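# Line up three lettered blocks alphabetically on the mat

## Task

Of four blocks, three carry a letter on their upper face. Place those three entirely on the mat, side by side in a tight straight line, ordered A-to-Z from left to right as viewed from the midpoint between the two arm bases, each with its letter facing up and not upside down or sideways. The remaining block must end up somewhere other than the mat. Everything must stay put without the robot holding it; at the end the grippers must release and withdraw.

## Robot and tools

Robot: two arms, left_arm and right_arm, each with six revolute joints and a two-finger gripper. The names are labels only; they do not mean the left or right side of any picture.

World frame: one shared frame for both arms. The origin sits on the table surface midway between the arm bases, +z is up, +x points out across the table, and left_arm is mounted on the +y side. Positions are in metres, orientations are quaternions in w,x,y,z order. Reported hand positions can be somewhat off, more so when an arm is stretched far out.

Tool execute_actions. Argument "actions" is a list holding zero or one item. An empty list only returns the current state. An item with "rows" is a motion: "rows" is a list of 1 to 15 rows, and "steps" (1 to 15, default 15) is how many control steps of 1/30 s it runs. Each row is used for one step; if rows run out, the final row repeats. An item with only "steps" (up to 300) is a wait that sends nothing new. Optional "pictures" (true/false) decides whether camera images come back; by default they do. A refused call moves nothing.

Row layout: a single flat list of exactly 14 numbers covering both arms, even if only one arm should move. First left_arm: waist, shoulder, elbow, forearm roll, wrist pitch, wrist roll, then gripper opening; then the same seven for right_arm. The six joint values are absolute target angles in radians (the same values printed under Joint positions), not offsets. Stated ranges per arm: waist -6.283 to 6.283, shoulder -2.059 to 2.094, elbow -3.927 to 0.192, forearm roll -6.283 to 6.283, wrist pitch -1.693 to 3.142, wrist roll -6.283 to 6.283. True limits may differ by up to 0.010 rad either way. A target beyond a limit by over 0.010 rad and also further out than the current angle gets the call refused; a smaller overshoot is clipped and may produce a "joint sent to its limit" line (possibly referring to an earlier, still-running motion). Missing that line does not prove there is room left. Opening is an absolute value from -1 (closed) to +1 (fully open).

Motion behaviour: targets travel at most 3.14 rad/s with about 0.16 s of acceleration, and an arm's joints are timed to arrive together. Each step a joint's target stays within 0.623 rad of its measured angle, and if the targets would move the gripper more than 70 mm from where it is, all joints of that arm are pulled back proportionally. Between calls, including while the operator is composing a reply, the arms keep heading for the last row sent, until everything has nearly stopped or a step is HELD; afterwards only a new motion makes them go further. Fingers that are already closing or opening finish doing so.

Gripper geometry: fingers point along the gripper's +z axis and spread along its y axis. end_effector_position is the spot between the pads when closed, about 2 cm short of the fingertips; closing pushes the tips roughly 10 mm further along +z.

Holding: grip_measured reports the actual finger opening on the same -1..1 scale. To keep hold, command a value clearly lower than grip_measured; the lower, the tighter (up to about 24 N per pad for objects up to about 6 cm wide). Commanding -1 gives full force on anything about 0.5 mm thick or more. Resending the read grip_measured still squeezes lightly, less for wide parts, which may slip. Closing fast can spike the force and even pop the fingers open. Objects may occasionally be tugged or nudged by outside disturbances.

Result lines: a state line per arm (left_arm: ... | right_arm: ...) with end_effector_position, end_effector_quat_wxyz, linear and angular velocities; Joint positions and Joint velocities, one block per arm in column order, ending with the pad gap in metres (0.084 m is fully open); grip_measured; "joint command not followed" when the clearance check altered or blocked joint targets (the rest of the row still ran); HELD marking steps where a row was not fully sent; MOTOR HOT from 65 °C, and OVER-TEMPERATURE FAULT at 80 °C when that arm is braked until it cools (holding loads heats motors). TORQUE FAULT: if contact torque hits a joint's load limit (waist 46, shoulder 46, elbow 27.6, forearm roll 27.6, wrist pitch 18.4, wrist roll 18.4 N m, carried weight included), that arm stops, backs that joint off a bit, pauses 10 s and drops the rest of the call.

Cameras: cam_head_left and cam_head_right (fixed overhead views, 672x504) and cam_left_wrist and cam_right_wrist (on the hands, 672x504), returned in that order. Calibration lines give intrinsics K, distortion D and T_world_to_cam (world to camera, metres); actual cameras can be slightly off these. zoom_image takes "camera" (one of the four names) and "region" [x0, y0, x1, y1] in pixels of that camera's latest image, origin top-left, at most 504 by 504, and returns an enlarged view, useful for reading letters.

finished_scene takes "scene", the number of the current scene, ends it irreversibly and reports whether the goal was met; the next task, if any, appears in its result. Replying with no tool call ends everything.

Avoid: knocking or placing anything off the table, letting the arms collide or press on each other, dropping or slamming blocks, hard shoves, and squeezing so hard or holding so long that faults occur. Release every block and lift the grippers away before finishing.

Each tool is called after ">>>" in YAML: its name, and indented under it one key for each argument.

## Session

>>> execute_actions:
  actions: []

>>> zoom_image:
  camera: "cam_head_left"
  region: [240, 160, 520, 330]

Scene clock: 0.00 s of 7600.00 s.
left_arm: end_effector_position=(+0.2336, +0.3967, +0.2357) grip_measured=+1.00 end_effector_quat_wxyz=(+0.023, +0.268, +0.939, -0.215) end_effector_velocity=(-0.000, +0.000, -0.000) end_effector_angular_velocity=(+0.000, -0.000, +0.001) | right_arm: end_effector_position=(+0.5269, -0.2774, +0.2852) grip_measured=+1.00 end_effector_quat_wxyz=(-0.005, +0.606, +0.795, +0.012) end_effector_velocity=(+0.000, -0.000, -0.000) end_effector_angular_velocity=(-0.000, +0.001, -0.000)
Joint positions: left_arm=[ 0.396 -0.779 -0.502 -0.355  1.543 -2.091  0.084] | right_arm=[ 0.409  0.175 -1.517  0.024  1.329 -1.597  0.084]
Joint velocities: left_arm=[ 0. -0.  0.  0. -0. -0.  0.] | right_arm=[-0.     0.001 -0.     0.    -0.    -0.    -0.   ]
camera_calibration (this result's frames):
cam_left_wrist: T_world_to_cam=[[0.521359, 0.746897, -0.412711, -0.286467], [0.849115, -0.502123, 0.163939, 0.032085], [-0.0847858, -0.43591, -0.895988, 0.535305], [0, 0, 0, 1]] pos_world=[0.167494, 0.463417, 0.356138]
cam_right_wrist: T_world_to_cam=[[0.959766, 0.280593, 0.0107919, -0.397612], [0.280777, -0.959474, -0.0239398, -0.336693], [0.0036372, 0.0260067, -0.999655, 0.425139], [0, 0, 0, 1]] pos_world=[0.474604, -0.222537, 0.421223]

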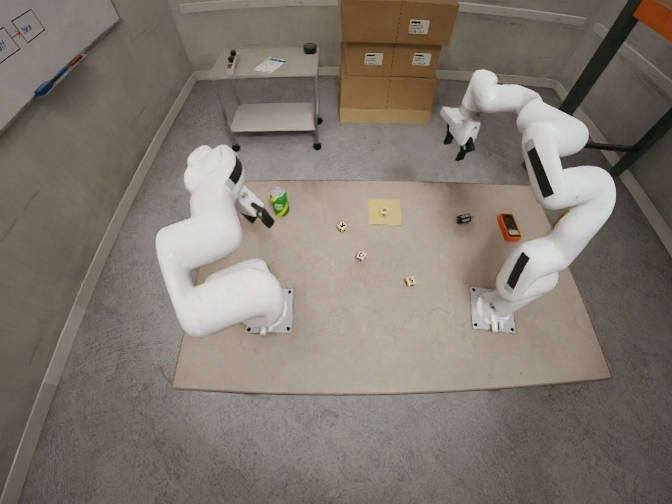

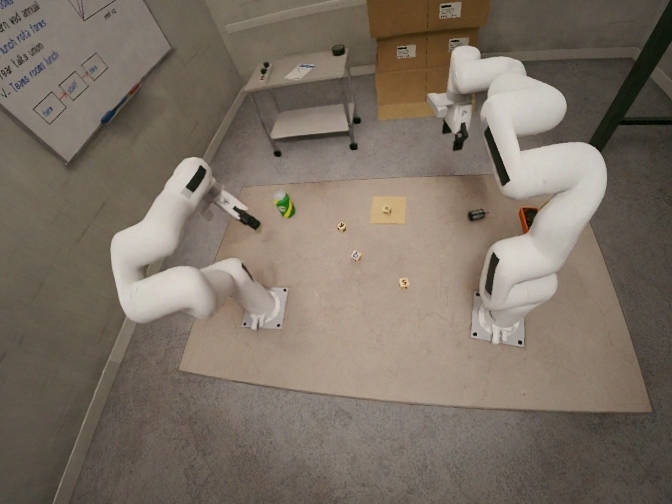

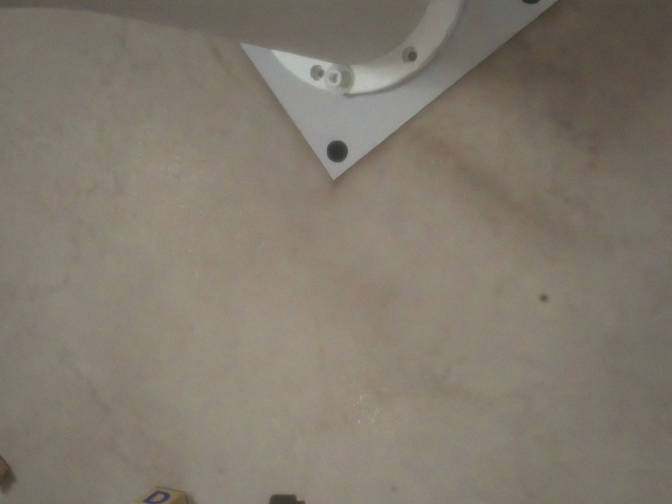

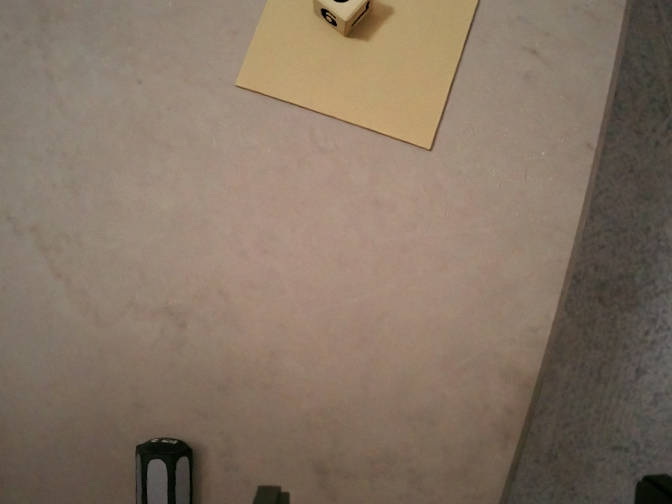

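Region (240, 160, 520, 330) of cam_head_left's 672x504 image, scaled by 1.800, with more detail than that image has; it fills the top 306 rows of this view, and the rest is white.

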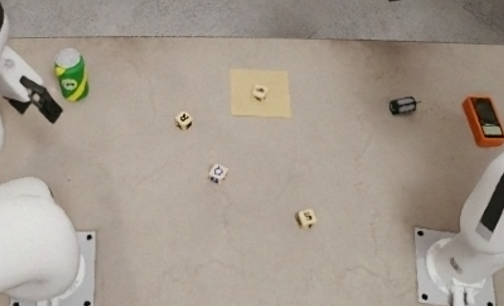

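>>> zoom_image:
  camera: "cam_head_left"
  region: [330, 190, 430, 295]

>>> zoom_image:
  camera: "cam_head_right"
  region: [330, 190, 430, 295]

Region (330, 190, 430, 295) of cam_head_left's 672x504 image, scaled by 4.800, with more detail than that image has; it fills the left 480 columns of this view, and the rest is white.

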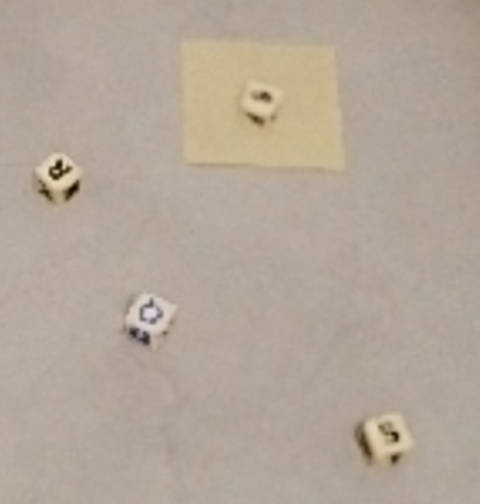

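Region (330, 190, 430, 295) of cam_head_right's 672x504 image, scaled by 4.800, with more detail than that image has; it fills the left 480 columns of this view, and the rest is white.

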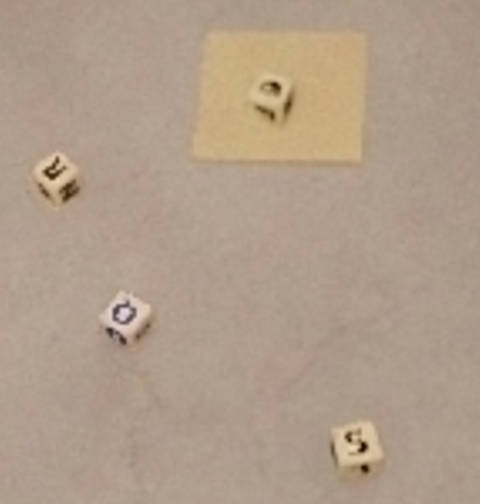

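>>> execute_actions:
  actions:
    - {"rows":[[0.9,-0.779,-0.502,-0.355,1.543,-2.091,1,0.892,0.436,-1.389,0,0.953,0.73,1]]}
  pictures: false

>>> execute_actions:
  actions:
    - {"steps":35}

Scene clock: 22.17 s of 7600.00 s.
left_arm: end_effector_position=(+0.2041, +0.5002, +0.2357) grip_measured=+1.00 end_effector_quat_wxyz=(+0.075, +0.030, +0.976, -0.203) end_effector_velocity=(-0.012, +0.019, -0.000) end_effector_angular_velocity=(-0.008, +0.001, +0.111) | right_arm: end_effector_position=(+0.4981, -0.1359, +0.1918) grip_measured=+1.00 end_effector_quat_wxyz=(-0.004, +0.674, +0.739, +0.004) end_effector_velocity=(-0.121, +0.288, -0.201) end_effector_angular_velocity=(-0.034, +0.017, -0.792)
Joint positions: left_arm=[ 0.892 -0.779 -0.502 -0.355  1.543 -2.091  0.084] | right_arm=[ 0.676  0.32  -1.446  0.011  1.122 -1.153  0.084]
Joint velocities: left_arm=[ 0.111  0.002  0.001 -0.004  0.004 -0.    -0.   ] | right_arm=[ 0.566  0.307  0.151 -0.028 -0.44   1.366  0.   ]
Steps of this call (steps 1 to 90: nothing new was sent; then 18.67 s passed at rest; steps 91 to 105: all 15 steps of this action). Readings (joint positions):
91: left_arm=[0.396 -0.779 -0.502 -0.355 1.543 -2.091] | right_arm=[0.410 0.175 -1.517 0.024 1.329 -1.596]
92: left_arm=[0.401 -0.779 -0.502 -0.355 1.544 -2.091] | right_arm=[0.412 0.177 -1.516 0.024 1.325 -1.590]
94: left_arm=[0.453 -0.779 -0.502 -0.355 1.544 -2.091] | right_arm=[0.445 0.192 -1.511 0.021 1.296 -1.543]
98: left_arm=[0.686 -0.779 -0.502 -0.355 1.543 -2.091] | right_arm=[0.538 0.245 -1.482 0.018 1.229 -1.421]
105: the state above

Scene clock: 23.33 s of 7600.00 s.
left_arm: end_effector_position=(+0.2032, +0.5017, +0.2357) grip_measured=+1.00 end_effector_quat_wxyz=(+0.076, +0.026, +0.976, -0.203) end_effector_velocity=(+0.000, -0.000, +0.000) end_effector_angular_velocity=(+0.001, -0.000, -0.000) | right_arm: end_effector_position=(+0.4354, -0.0340, +0.1156) grip_measured=+1.00 end_effector_quat_wxyz=(-0.000, +1.000, +0.001, +0.000) end_effector_velocity=(-0.000, +0.001, -0.000) end_effector_angular_velocity=(+0.001, -0.001, -0.005)
Joint positions: left_arm=[ 0.9   -0.779 -0.502 -0.355  1.543 -2.091  0.084] | right_arm=[ 0.892  0.436 -1.389 -0.     0.953  0.729  0.084]
Joint velocities: left_arm=[-0.    -0.001 -0.001  0.     0.    -0.     0.   ] | right_arm=[ 0.001  0.     0.001 -0.    -0.002  0.006 -0.   ]
Steps of this call (steps 1 to 35: the robot went on to your last target). Readings (joint positions):
1: left_arm=[0.894 -0.779 -0.502 -0.355 1.543 -2.091] | right_arm=[0.695 0.330 -1.441 0.010 1.107 -1.105]
2: left_arm=[0.896 -0.779 -0.502 -0.355 1.543 -2.091] | right_arm=[0.714 0.340 -1.436 0.009 1.092 -1.055]
4: left_arm=[0.897 -0.779 -0.502 -0.355 1.543 -2.091] | right_arm=[0.750 0.359 -1.427 0.007 1.064 -0.943]
8: left_arm=[0.899 -0.779 -0.502 -0.355 1.543 -2.091] | right_arm=[0.817 0.395 -1.409 0.004 1.012 -0.659]
35: the state above
camera_calibration (this result's frames):
cam_left_wrist: T_world_to_cam=[[0.095985, 0.905944, -0.412374, -0.342514], [0.985974, -0.0297074, 0.164233, -0.154356], [0.136535, -0.422354, -0.896089, 0.526773], [0, 0, 0, 1]] pos_world=[0.113144, 0.528197, 0.356141]
cam_right_wrist: T_world_to_cam=[[0.0171007, -0.999849, -0.00311143, -0.00781904], [-0.999853, -0.0170975, -0.0010266, 0.505396], [0.00097325, 0.00312852, -0.999995, 0.250105], [0, 0, 0, 1]] pos_world=[0.505213, 0.0000407143, 0.250599]

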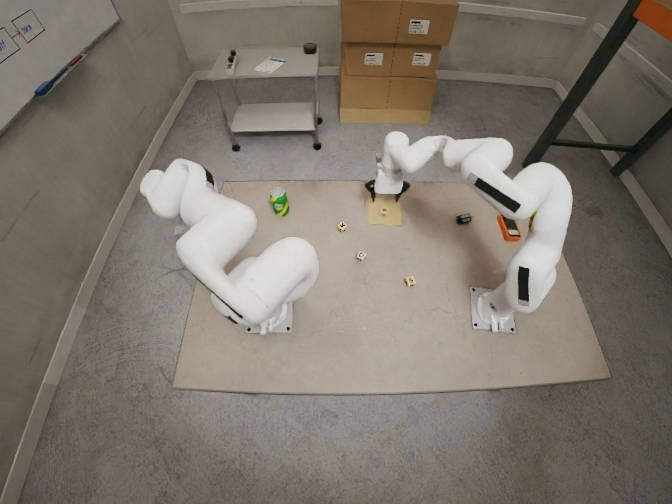

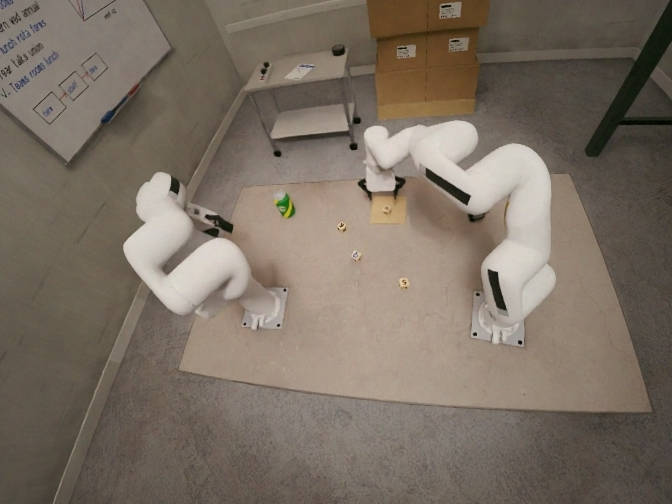

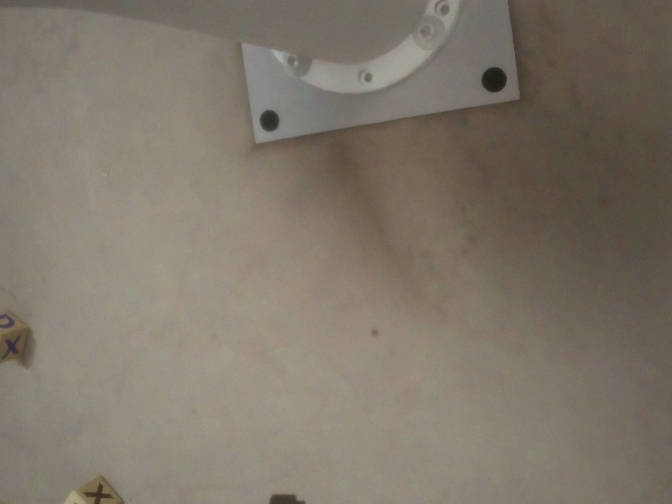

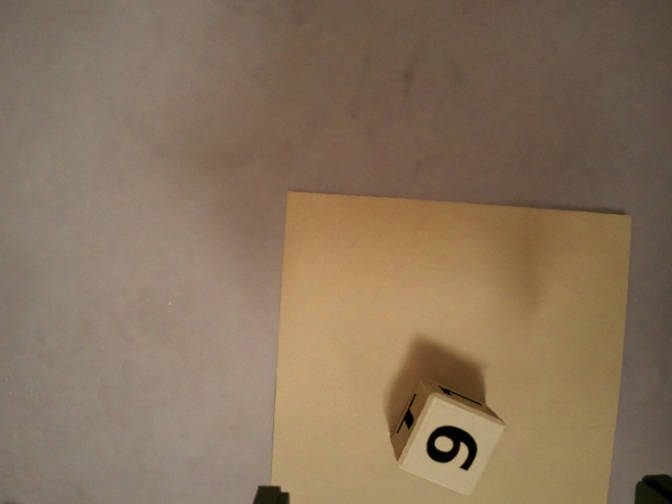

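>>> execute_actions:
  actions:
    - {"rows":[[0.9,0.1,-1.2,0,1.1,0,1,0.881,0.5,-1.335,0,0.835,1.09,1]],"steps":12}
  pictures: false

>>> execute_actions:
  actions:
    - {"rows":[[0.9,0.1,-1.2,0,1.1,0,1,0.881,0.576,-1.311,0,0.735,1.09,0.5]]}
  pictures: false

>>> execute_actions:
  actions:
    - {"rows":[[0.9,0.1,-1.2,0,1.1,0,1,0.881,0.576,-1.311,0,0.735,1.09,0],[0.9,0.1,-1.2,0,1.1,0,1,0.881,0.576,-1.311,0,0.735,1.09,-0.2],[0.9,0.1,-1.2,0,1.1,0,1,0.881,0.576,-1.311,0,0.735,1.09,-0.3],[0.9,0.1,-1.2,0,1.1,0,1,0.881,0.576,-1.311,0,0.735,1.09,-0.3],[0.9,0.1,-1.2,0,1.1,0,1,0.881,0.576,-1.311,0,0.735,1.09,-0.75]],"steps":12}
  pictures: false

>>> execute_actions:
  actions:
    - {"rows":[[0.9,0.1,-1.2,0,1.1,0,1,0.881,0.53,-1.325,0,0.795,1.09,-0.75]],"steps":8}
  pictures: false

>>> execute_actions:
  actions:
    - {"rows":[[0.9,0.1,-1.2,0,1.1,0,1,0.58,0.53,-1.325,0,0.795,1.09,-0.75]]}
  pictures: false

>>> execute_actions:
  actions:
    - {"rows":[[0.9,0.1,-1.2,0,1.1,0,1,0.58,0.576,-1.311,0,0.735,1.09,-0.75]]}
  pictures: false

>>> execute_actions:
  actions:
    - {"rows":[[0.9,0.1,-1.2,0,1.1,0,1,0.58,0.576,-1.311,0,0.735,1.09,1]],"steps":10}
  pictures: false

>>> execute_actions:
  actions:
    - {"rows":[[0.9,0.1,-1.2,0,1.1,0,1,0.58,0.45,-1.35,0,0.9,1.09,1]],"steps":10}
  pictures: false

>>> execute_actions:
  actions:
    - {"rows":[[0.9,0.1,-1.2,0,1.1,0,1,1.404,-0.349,-0.442,0,0.791,1.24,1]]}
  pictures: false

>>> execute_actions:
  actions:
    - {"steps":40}

Scene clock: 50.70 s of 7600.00 s.
left_arm: end_effector_position=(+0.2458, +0.6337, +0.2615) grip_measured=+1.00 end_effector_quat_wxyz=(+0.068, +0.197, +0.975, -0.075) end_effector_velocity=(+0.135, +0.376, -0.032) end_effector_angular_velocity=(+0.569, +0.025, -1.236) | right_arm: end_effector_position=(+0.4353, -0.0424, +0.0651) grip_measured=+1.00 end_effector_quat_wxyz=(+0.003, +0.984, -0.180, -0.002) end_effector_velocity=(+0.030, +0.028, +0.040) end_effector_angular_velocity=(+0.090, -0.105, -0.138)
Joint positions: left_arm=[ 0.9   -0.439 -0.816 -0.192  1.339 -1.749  0.084] | right_arm=[ 0.881  0.502 -1.333  0.     0.839  1.081  0.084]
Joint velocities: left_arm=[ 0.     1.215 -0.892  0.441 -0.551  1.225  0.   ] | right_arm=[ 0.002 -0.035 -0.043 -0.001 -0.061  0.141  0.   ]
Steps of this call (steps 1 to 15: the robot went on to your last target; steps 16 to 90: nothing new was sent; then 23.97 s passed at rest; steps 91 to 102: all 12 steps of this action). Readings (joint positions):
91: left_arm=[0.900 -0.779 -0.502 -0.355 1.543 -2.091] | right_arm=[0.892 0.436 -1.389 -0.000 0.953 0.730]
92: left_arm=[0.900 -0.774 -0.507 -0.352 1.539 -2.084] | right_arm=[0.892 0.437 -1.388 -0.000 0.951 0.736]
94: left_arm=[0.900 -0.725 -0.554 -0.323 1.504 -2.034] | right_arm=[0.891 0.444 -1.383 -0.000 0.932 0.792]
98: left_arm=[0.900 -0.589 -0.692 -0.253 1.415 -1.899] | right_arm=[0.883 0.488 -1.345 0.000 0.861 1.012]
102: the state above

Scene clock: 51.20 s of 7600.00 s.
left_arm: end_effector_position=(+0.3026, +0.7802, +0.2127) grip_measured=+1.00 end_effector_quat_wxyz=(+0.007, +0.669, +0.743, -0.004) end_effector_velocity=(+0.052, +0.124, -0.074) end_effector_angular_velocity=(+0.151, +0.036, -2.899) | right_arm: end_effector_position=(+0.4351, -0.0425, +0.0230) grip_measured=+0.49 end_effector_quat_wxyz=(+0.000, +0.983, -0.184, -0.000) end_effector_velocity=(-0.001, -0.001, -0.003) end_effector_angular_velocity=(-0.002, +0.003, -0.002)
Joint positions: left_arm=[ 0.9    0.058 -1.168 -0.015  1.119 -0.728  0.084] | right_arm=[ 0.881  0.576 -1.311 -0.     0.735  1.09   0.065]
Joint velocities: left_arm=[-0.     0.451 -0.315  0.16  -0.197  2.831 -0.   ] | right_arm=[-0.001  0.004  0.004  0.001 -0.003  0.    -0.   ]
Steps of this call (steps 1 to 15: all 15 steps of this action). Readings (joint positions):
1: left_arm=[0.900 -0.398 -0.845 -0.177 1.321 -1.707] | right_arm=[0.881 0.501 -1.335 0.000 0.837 1.085]
2: left_arm=[0.900 -0.358 -0.873 -0.163 1.303 -1.663] | right_arm=[0.881 0.502 -1.336 -0.000 0.829 1.087]
4: left_arm=[0.900 -0.279 -0.928 -0.135 1.269 -1.567] | right_arm=[0.881 0.526 -1.332 -0.000 0.789 1.089]
8: left_arm=[0.900 -0.134 -1.032 -0.084 1.204 -1.333] | right_arm=[0.881 0.575 -1.308 0.000 0.744 1.090]
15: the state above

Scene clock: 51.60 s of 7600.00 s.
left_arm: end_effector_position=(+0.3079, +0.7925, +0.2074) grip_measured=+1.00 end_effector_quat_wxyz=(-0.000, +0.889, +0.458, +0.000) end_effector_velocity=(-0.000, +0.001, -0.002) end_effector_angular_velocity=(-0.002, +0.003, -0.143) | right_arm: end_effector_position=(+0.4366, -0.0414, +0.0254) grip_measured=-0.33 end_effector_quat_wxyz=(-0.002, +0.983, -0.184, +0.002) end_effector_velocity=(-0.000, -0.000, -0.001) end_effector_angular_velocity=(-0.002, +0.002, -0.000)
Joint positions: left_arm=[ 0.9    0.099 -1.2   -0.     1.1   -0.01   0.084] | right_arm=[ 0.881  0.573 -1.313 -0.     0.735  1.09   0.03 ]
Joint velocities: left_arm=[ 0.001  0.006 -0.002  0.001 -0.001  0.143  0.   ] | right_arm=[-0.     0.002 -0.    -0.     0.     0.001  0.   ]
Steps of this call (steps 1 to 12: all 12 steps of this action). Readings (joint positions):
1: left_arm=[0.900 0.071 -1.177 -0.011 1.114 -0.633] | right_arm=[0.881 0.576 -1.311 -0.000 0.735 1.090]
2: left_arm=[0.900 0.080 -1.184 -0.007 1.109 -0.539] | right_arm=[0.881 0.576 -1.311 0.000 0.735 1.090]
4: left_arm=[0.900 0.091 -1.193 -0.003 1.104 -0.351] | right_arm=[0.881 0.574 -1.313 -0.000 0.735 1.090]
8: left_arm=[0.900 0.098 -1.199 -0.001 1.101 -0.077] | right_arm=[0.881 0.573 -1.314 -0.000 0.735 1.090]
12: the state above

Scene clock: 51.87 s of 7600.00 s.
left_arm: end_effector_position=(+0.3080, +0.7926, +0.2071) grip_measured=+1.00 end_effector_quat_wxyz=(-0.000, +0.891, +0.454, +0.000) end_effector_velocity=(+0.000, +0.000, -0.001) end_effector_angular_velocity=(-0.001, +0.001, -0.005) | right_arm: end_effector_position=(+0.4365, -0.0412, +0.0476) grip_measured=-0.33 end_effector_quat_wxyz=(-0.000, +0.983, -0.184, +0.000) end_effector_velocity=(+0.011, +0.010, +0.046) end_effector_angular_velocity=(+0.028, -0.032, +0.000)
Joint positions: left_arm=[ 0.9    0.1   -1.2   -0.     1.1   -0.     0.084] | right_arm=[ 0.881  0.533 -1.324  0.     0.79   1.09   0.03 ]
Joint velocities: left_arm=[-0.     0.002 -0.001  0.    -0.001  0.004  0.   ] | right_arm=[-0.    -0.066 -0.036 -0.     0.059  0.    -0.   ]
Steps of this call (steps 1 to 8: all 8 steps of this action). Readings (joint positions):
1: left_arm=[0.900 0.099 -1.200 -0.000 1.100 -0.006] | right_arm=[0.881 0.573 -1.313 -0.000 0.735 1.090]
2: left_arm=[0.900 0.099 -1.200 -0.000 1.100 -0.004] | right_arm=[0.881 0.571 -1.314 -0.000 0.741 1.090]
4: left_arm=[0.900 0.099 -1.200 -0.000 1.100 -0.002] | right_arm=[0.881 0.557 -1.312 0.000 0.768 1.090]
8: the state above

Scene clock: 52.37 s of 7600.00 s.
left_arm: end_effector_position=(+0.3080, +0.7926, +0.2070) grip_measured=+1.00 end_effector_quat_wxyz=(+0.000, +0.891, +0.453, +0.000) end_effector_velocity=(-0.000, -0.000, -0.000) end_effector_angular_velocity=(-0.001, +0.001, +0.000) | right_arm: end_effector_position=(+0.5258, -0.1800, +0.0492) grip_measured=-0.33 end_effector_quat_wxyz=(+0.000, +0.946, -0.325, -0.000) end_effector_velocity=(+0.038, -0.082, +0.002) end_effector_angular_velocity=(+0.000, -0.001, -0.160)
Joint positions: left_arm=[ 0.9    0.1   -1.2   -0.     1.1   -0.     0.084] | right_arm=[ 0.588  0.53  -1.325 -0.     0.795  1.09   0.03 ]
Joint velocities: left_arm=[ 0.     0.001  0.    -0.     0.001  0.     0.   ] | right_arm=[-0.16  -0.004  0.001 -0.     0.002  0.    -0.   ]
Steps of this call (steps 1 to 15: all 15 steps of this action). Readings (joint positions):
1: left_arm=[0.900 0.100 -1.200 -0.000 1.100 -0.000] | right_arm=[0.881 0.532 -1.325 0.000 0.792 1.090]
2: left_arm=[0.900 0.100 -1.200 -0.000 1.100 -0.000] | right_arm=[0.878 0.531 -1.324 0.000 0.793 1.090]
4: left_arm=[0.900 0.100 -1.200 -0.000 1.100 -0.000] | right_arm=[0.839 0.532 -1.324 0.000 0.794 1.090]
8: left_arm=[0.900 0.100 -1.200 -0.000 1.100 -0.000] | right_arm=[0.728 0.532 -1.324 0.000 0.794 1.090]
15: the state above

Scene clock: 52.87 s of 7600.00 s.
left_arm: end_effector_position=(+0.3080, +0.7926, +0.2070) grip_measured=+1.00 end_effector_quat_wxyz=(+0.000, +0.891, +0.453, +0.000) end_effector_velocity=(+0.000, +0.000, +0.001) end_effector_angular_velocity=(+0.001, -0.001, -0.000) | right_arm: end_effector_position=(+0.5259, -0.1845, +0.0227) grip_measured=-0.33 end_effector_quat_wxyz=(+0.000, +0.944, -0.329, -0.000) end_effector_velocity=(+0.002, -0.001, +0.001) end_effector_angular_velocity=(+0.002, -0.005, -0.005)
Joint positions: left_arm=[ 0.9    0.1   -1.2   -0.     1.1   -0.     0.084] | right_arm=[ 0.58   0.576 -1.311 -0.     0.735  1.09   0.03 ]
Joint velocities: left_arm=[ 0.    -0.002  0.    -0.    -0.     0.     0.   ] | right_arm=[-0.003 -0.001 -0.002  0.    -0.003  0.002 -0.   ]
Steps of this call (steps 1 to 15: all 15 steps of this action). Readings (joint positions):
1: left_arm=[0.900 0.100 -1.200 -0.000 1.100 -0.000] | right_arm=[0.584 0.530 -1.325 -0.000 0.795 1.090]
2: left_arm=[0.900 0.100 -1.200 -0.000 1.100 -0.000] | right_arm=[0.583 0.533 -1.324 -0.000 0.789 1.090]
4: left_arm=[0.900 0.100 -1.200 0.000 1.100 -0.000] | right_arm=[0.583 0.551 -1.321 -0.000 0.763 1.090]
8: left_arm=[0.900 0.100 -1.200 0.000 1.100 -0.000] | right_arm=[0.582 0.575 -1.311 0.000 0.740 1.090]
15: the state above

Scene clock: 53.20 s of 7600.00 s.
left_arm: end_effector_position=(+0.3080, +0.7926, +0.2070) grip_measured=+1.00 end_effector_quat_wxyz=(+0.000, +0.891, +0.453, +0.000) end_effector_velocity=(-0.000, -0.000, -0.000) end_effector_angular_velocity=(-0.000, +0.000, +0.000) | right_arm: end_effector_position=(+0.5262, -0.1846, +0.0229) grip_measured=+0.99 end_effector_quat_wxyz=(-0.000, +0.944, -0.329, +0.000) end_effector_velocity=(+0.001, +0.000, +0.001) end_effector_angular_velocity=(+0.000, -0.002, +0.000)
Joint positions: left_arm=[ 0.9    0.1   -1.2   -0.     1.1   -0.     0.084] | right_arm=[ 0.58   0.576 -1.311 -0.     0.735  1.09   0.084]
Joint velocities: left_arm=[-0.    -0.     0.001 -0.     0.    -0.     0.   ] | right_arm=[-0.    -0.001 -0.002 -0.001  0.001 -0.     0.006]
Steps of this call (steps 1 to 10: all 10 steps of this action). Readings (joint positions):
1: left_arm=[0.900 0.100 -1.200 -0.000 1.100 -0.000] | right_arm=[0.580 0.576 -1.311 -0.000 0.735 1.090]
2: left_arm=[0.900 0.100 -1.200 0.000 1.100 -0.000] | right_arm=[0.580 0.576 -1.311 -0.000 0.735 1.090]
4: left_arm=[0.900 0.100 -1.200 -0.000 1.100 0.000] | right_arm=[0.580 0.576 -1.311 -0.000 0.735 1.090]
8: left_arm=[0.900 0.100 -1.200 -0.000 1.100 -0.000] | right_arm=[0.580 0.576 -1.311 -0.000 0.735 1.090]
10: the state above

Scene clock: 53.53 s of 7600.00 s.
left_arm: end_effector_position=(+0.3080, +0.7926, +0.2070) grip_measured=+1.00 end_effector_quat_wxyz=(+0.000, +0.891, +0.453, +0.000) end_effector_velocity=(-0.000, -0.000, +0.000) end_effector_angular_velocity=(-0.000, +0.000, +0.001) | right_arm: end_effector_position=(+0.5318, -0.1821, +0.1010) grip_measured=+1.00 end_effector_quat_wxyz=(-0.006, +0.944, -0.329, +0.006) end_effector_velocity=(-0.061, -0.027, -0.055) end_effector_angular_velocity=(-0.090, +0.206, -0.000)
Joint positions: left_arm=[ 0.9    0.1   -1.2    0.     1.1   -0.     0.084] | right_arm=[ 0.58   0.446 -1.355 -0.     0.892  1.09   0.084]
Joint velocities: left_arm=[ 0.    -0.001  0.001 -0.     0.001 -0.    -0.   ] | right_arm=[-0.     0.023  0.082  0.002  0.121 -0.001 -0.   ]
Steps of this call (steps 1 to 10: all 10 steps of this action). Readings (joint positions):
1: left_arm=[0.900 0.100 -1.200 0.000 1.100 0.000] | right_arm=[0.580 0.576 -1.311 -0.000 0.735 1.090]
2: left_arm=[0.900 0.100 -1.200 -0.000 1.100 -0.000] | right_arm=[0.580 0.573 -1.311 0.000 0.742 1.090]
4: left_arm=[0.900 0.100 -1.200 0.000 1.100 0.000] | right_arm=[0.580 0.542 -1.317 0.000 0.793 1.090]
8: left_arm=[0.900 0.100 -1.200 0.000 1.100 0.000] | right_arm=[0.580 0.454 -1.355 -0.000 0.880 1.090]
10: the state above

Scene clock: 54.03 s of 7600.00 s.
left_arm: end_effector_position=(+0.3080, +0.7926, +0.2070) grip_measured=+1.00 end_effector_quat_wxyz=(+0.000, +0.891, +0.453, +0.000) end_effector_velocity=(+0.000, -0.000, -0.000) end_effector_angular_velocity=(-0.001, +0.000, -0.001) | right_arm: end_effector_position=(+0.3796, -0.0835, +0.1375) grip_measured=+1.00 end_effector_quat_wxyz=(-0.016, +0.978, -0.209, +0.011) end_effector_velocity=(-0.397, +0.125, +0.030) end_effector_angular_velocity=(-0.010, +0.018, +0.605)
Joint positions: left_arm=[ 0.9    0.1   -1.2   -0.     1.1    0.     0.084] | right_arm=[ 0.893  0.143 -1.034  0.     0.852  1.153  0.084]
Joint velocities: left_arm=[-0.001  0.     0.    -0.     0.     0.     0.   ] | right_arm=[ 0.725 -0.696  0.802 -0.    -0.086  0.119 -0.   ]
Steps of this call (steps 1 to 15: all 15 steps of this action). Readings (joint positions):
1: left_arm=[0.900 0.100 -1.200 -0.000 1.100 0.000] | right_arm=[0.580 0.448 -1.352 -0.000 0.895 1.090]
2: left_arm=[0.900 0.100 -1.200 0.000 1.100 -0.000] | right_arm=[0.584 0.446 -1.344 -0.000 0.895 1.092]
4: left_arm=[0.900 0.100 -1.200 -0.000 1.100 0.000] | right_arm=[0.621 0.409 -1.298 -0.000 0.889 1.102]
8: left_arm=[0.900 0.100 -1.200 -0.000 1.100 -0.000] | right_arm=[0.723 0.309 -1.205 0.000 0.873 1.123]
15: the state above

Scene clock: 55.37 s of 7600.00 s.
left_arm: end_effector_position=(+0.3080, +0.7926, +0.2070) grip_measured=+1.00 end_effector_quat_wxyz=(+0.000, +0.891, +0.453, +0.000) end_effector_velocity=(+0.000, -0.000, -0.000) end_effector_angular_velocity=(-0.001, +0.001, -0.000) | right_arm: end_effector_position=(+0.1172, -0.1041, +0.1154) grip_measured=+1.00 end_effector_quat_wxyz=(+0.000, +1.000, +0.001, +0.000) end_effector_velocity=(-0.001, -0.000, -0.001) end_effector_angular_velocity=(-0.001, +0.001, +0.002)
Joint positions: left_arm=[ 0.9    0.1   -1.2    0.     1.1    0.     0.084] | right_arm=[ 1.404 -0.349 -0.442 -0.     0.791  1.24   0.084]
Joint velocities: left_arm=[-0.001  0.     0.001  0.    -0.    -0.     0.   ] | right_arm=[ 0.001 -0.     0.002  0.001 -0.001 -0.001  0.   ]
Steps of this call (steps 1 to 40: the robot went on to your last target). Readings (joint positions):
1: left_arm=[0.900 0.100 -1.200 -0.000 1.100 0.000] | right_arm=[0.917 0.120 -1.006 0.000 0.849 1.157]
2: left_arm=[0.900 0.100 -1.200 0.000 1.100 -0.000] | right_arm=[0.941 0.097 -0.978 0.000 0.846 1.161]
4: left_arm=[0.900 0.100 -1.200 -0.000 1.100 0.000] | right_arm=[0.990 0.050 -0.921 0.000 0.840 1.170]
8: left_arm=[0.900 0.100 -1.200 0.000 1.100 0.000] | right_arm=[1.090 -0.047 -0.805 0.000 0.828 1.187]
40: the state above
camera_calibration (this result's frames):
cam_left_wrist: T_world_to_cam=[[0.800882, -0.5983, -0.0250042, 0.267092], [-0.598485, -0.801134, 0.000109809, 0.889114], [-0.0200974, 0.0148767, -0.999687, 0.332653], [0, 0, 0, 1]] pos_world=[0.324898, 0.867152, 0.33913]
cam_right_wrist: T_world_to_cam=[[0.0185156, -0.999824, -0.00303057, -0.0726272], [-0.999828, -0.0185129, -0.000942968, 0.185954], [0.000886697, 0.00304751, -0.999995, 0.250428], [0, 0, 0, 1]] pos_world=[0.187045, -0.0699351, 0.250382]

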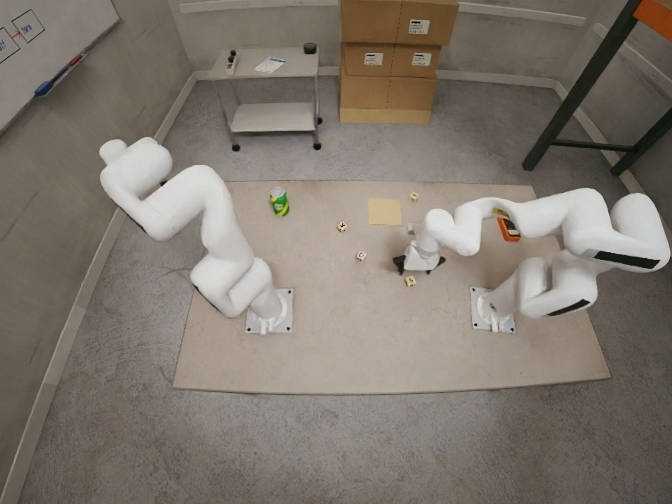

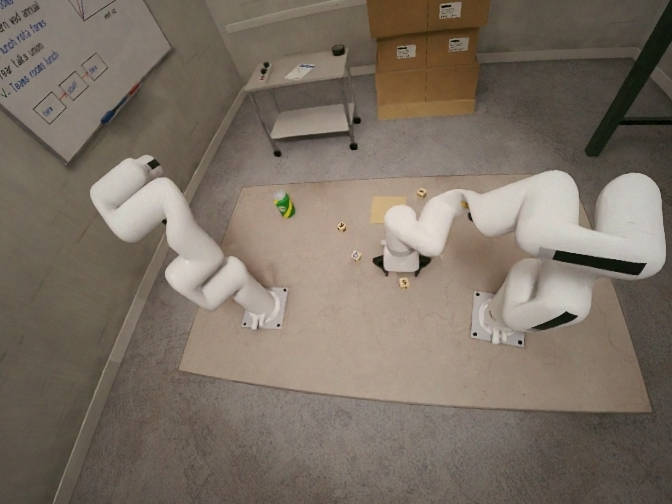

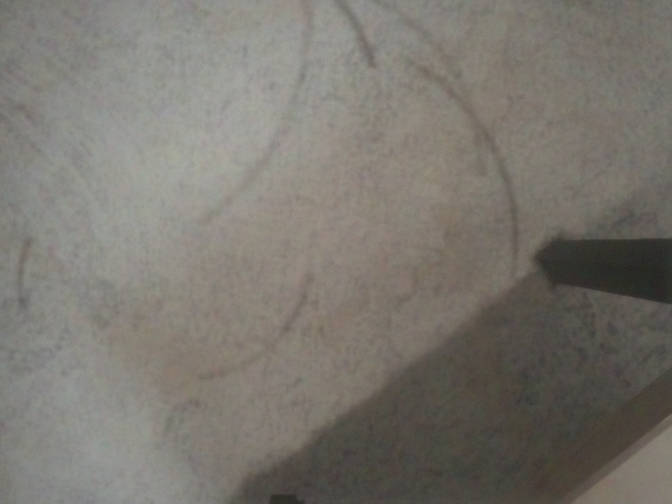

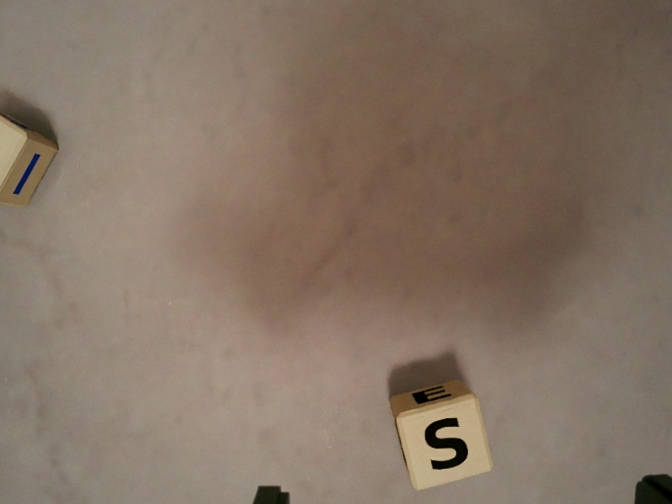

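>>> zoom_image:
  camera: "cam_right_wrist"
  region: [380, 370, 510, 500]

Region (380, 370, 510, 500) of cam_right_wrist's 672x504 image, scaled by 3.877, with more detail than that image has.

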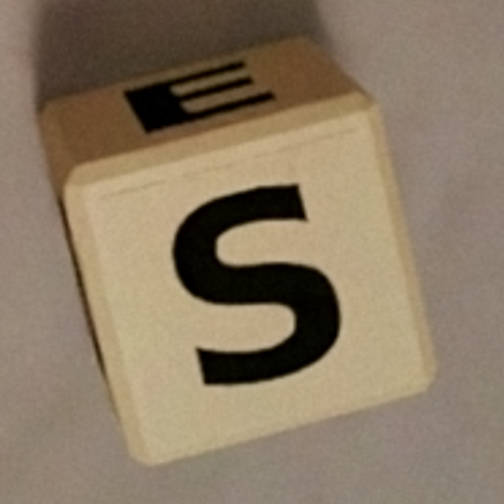

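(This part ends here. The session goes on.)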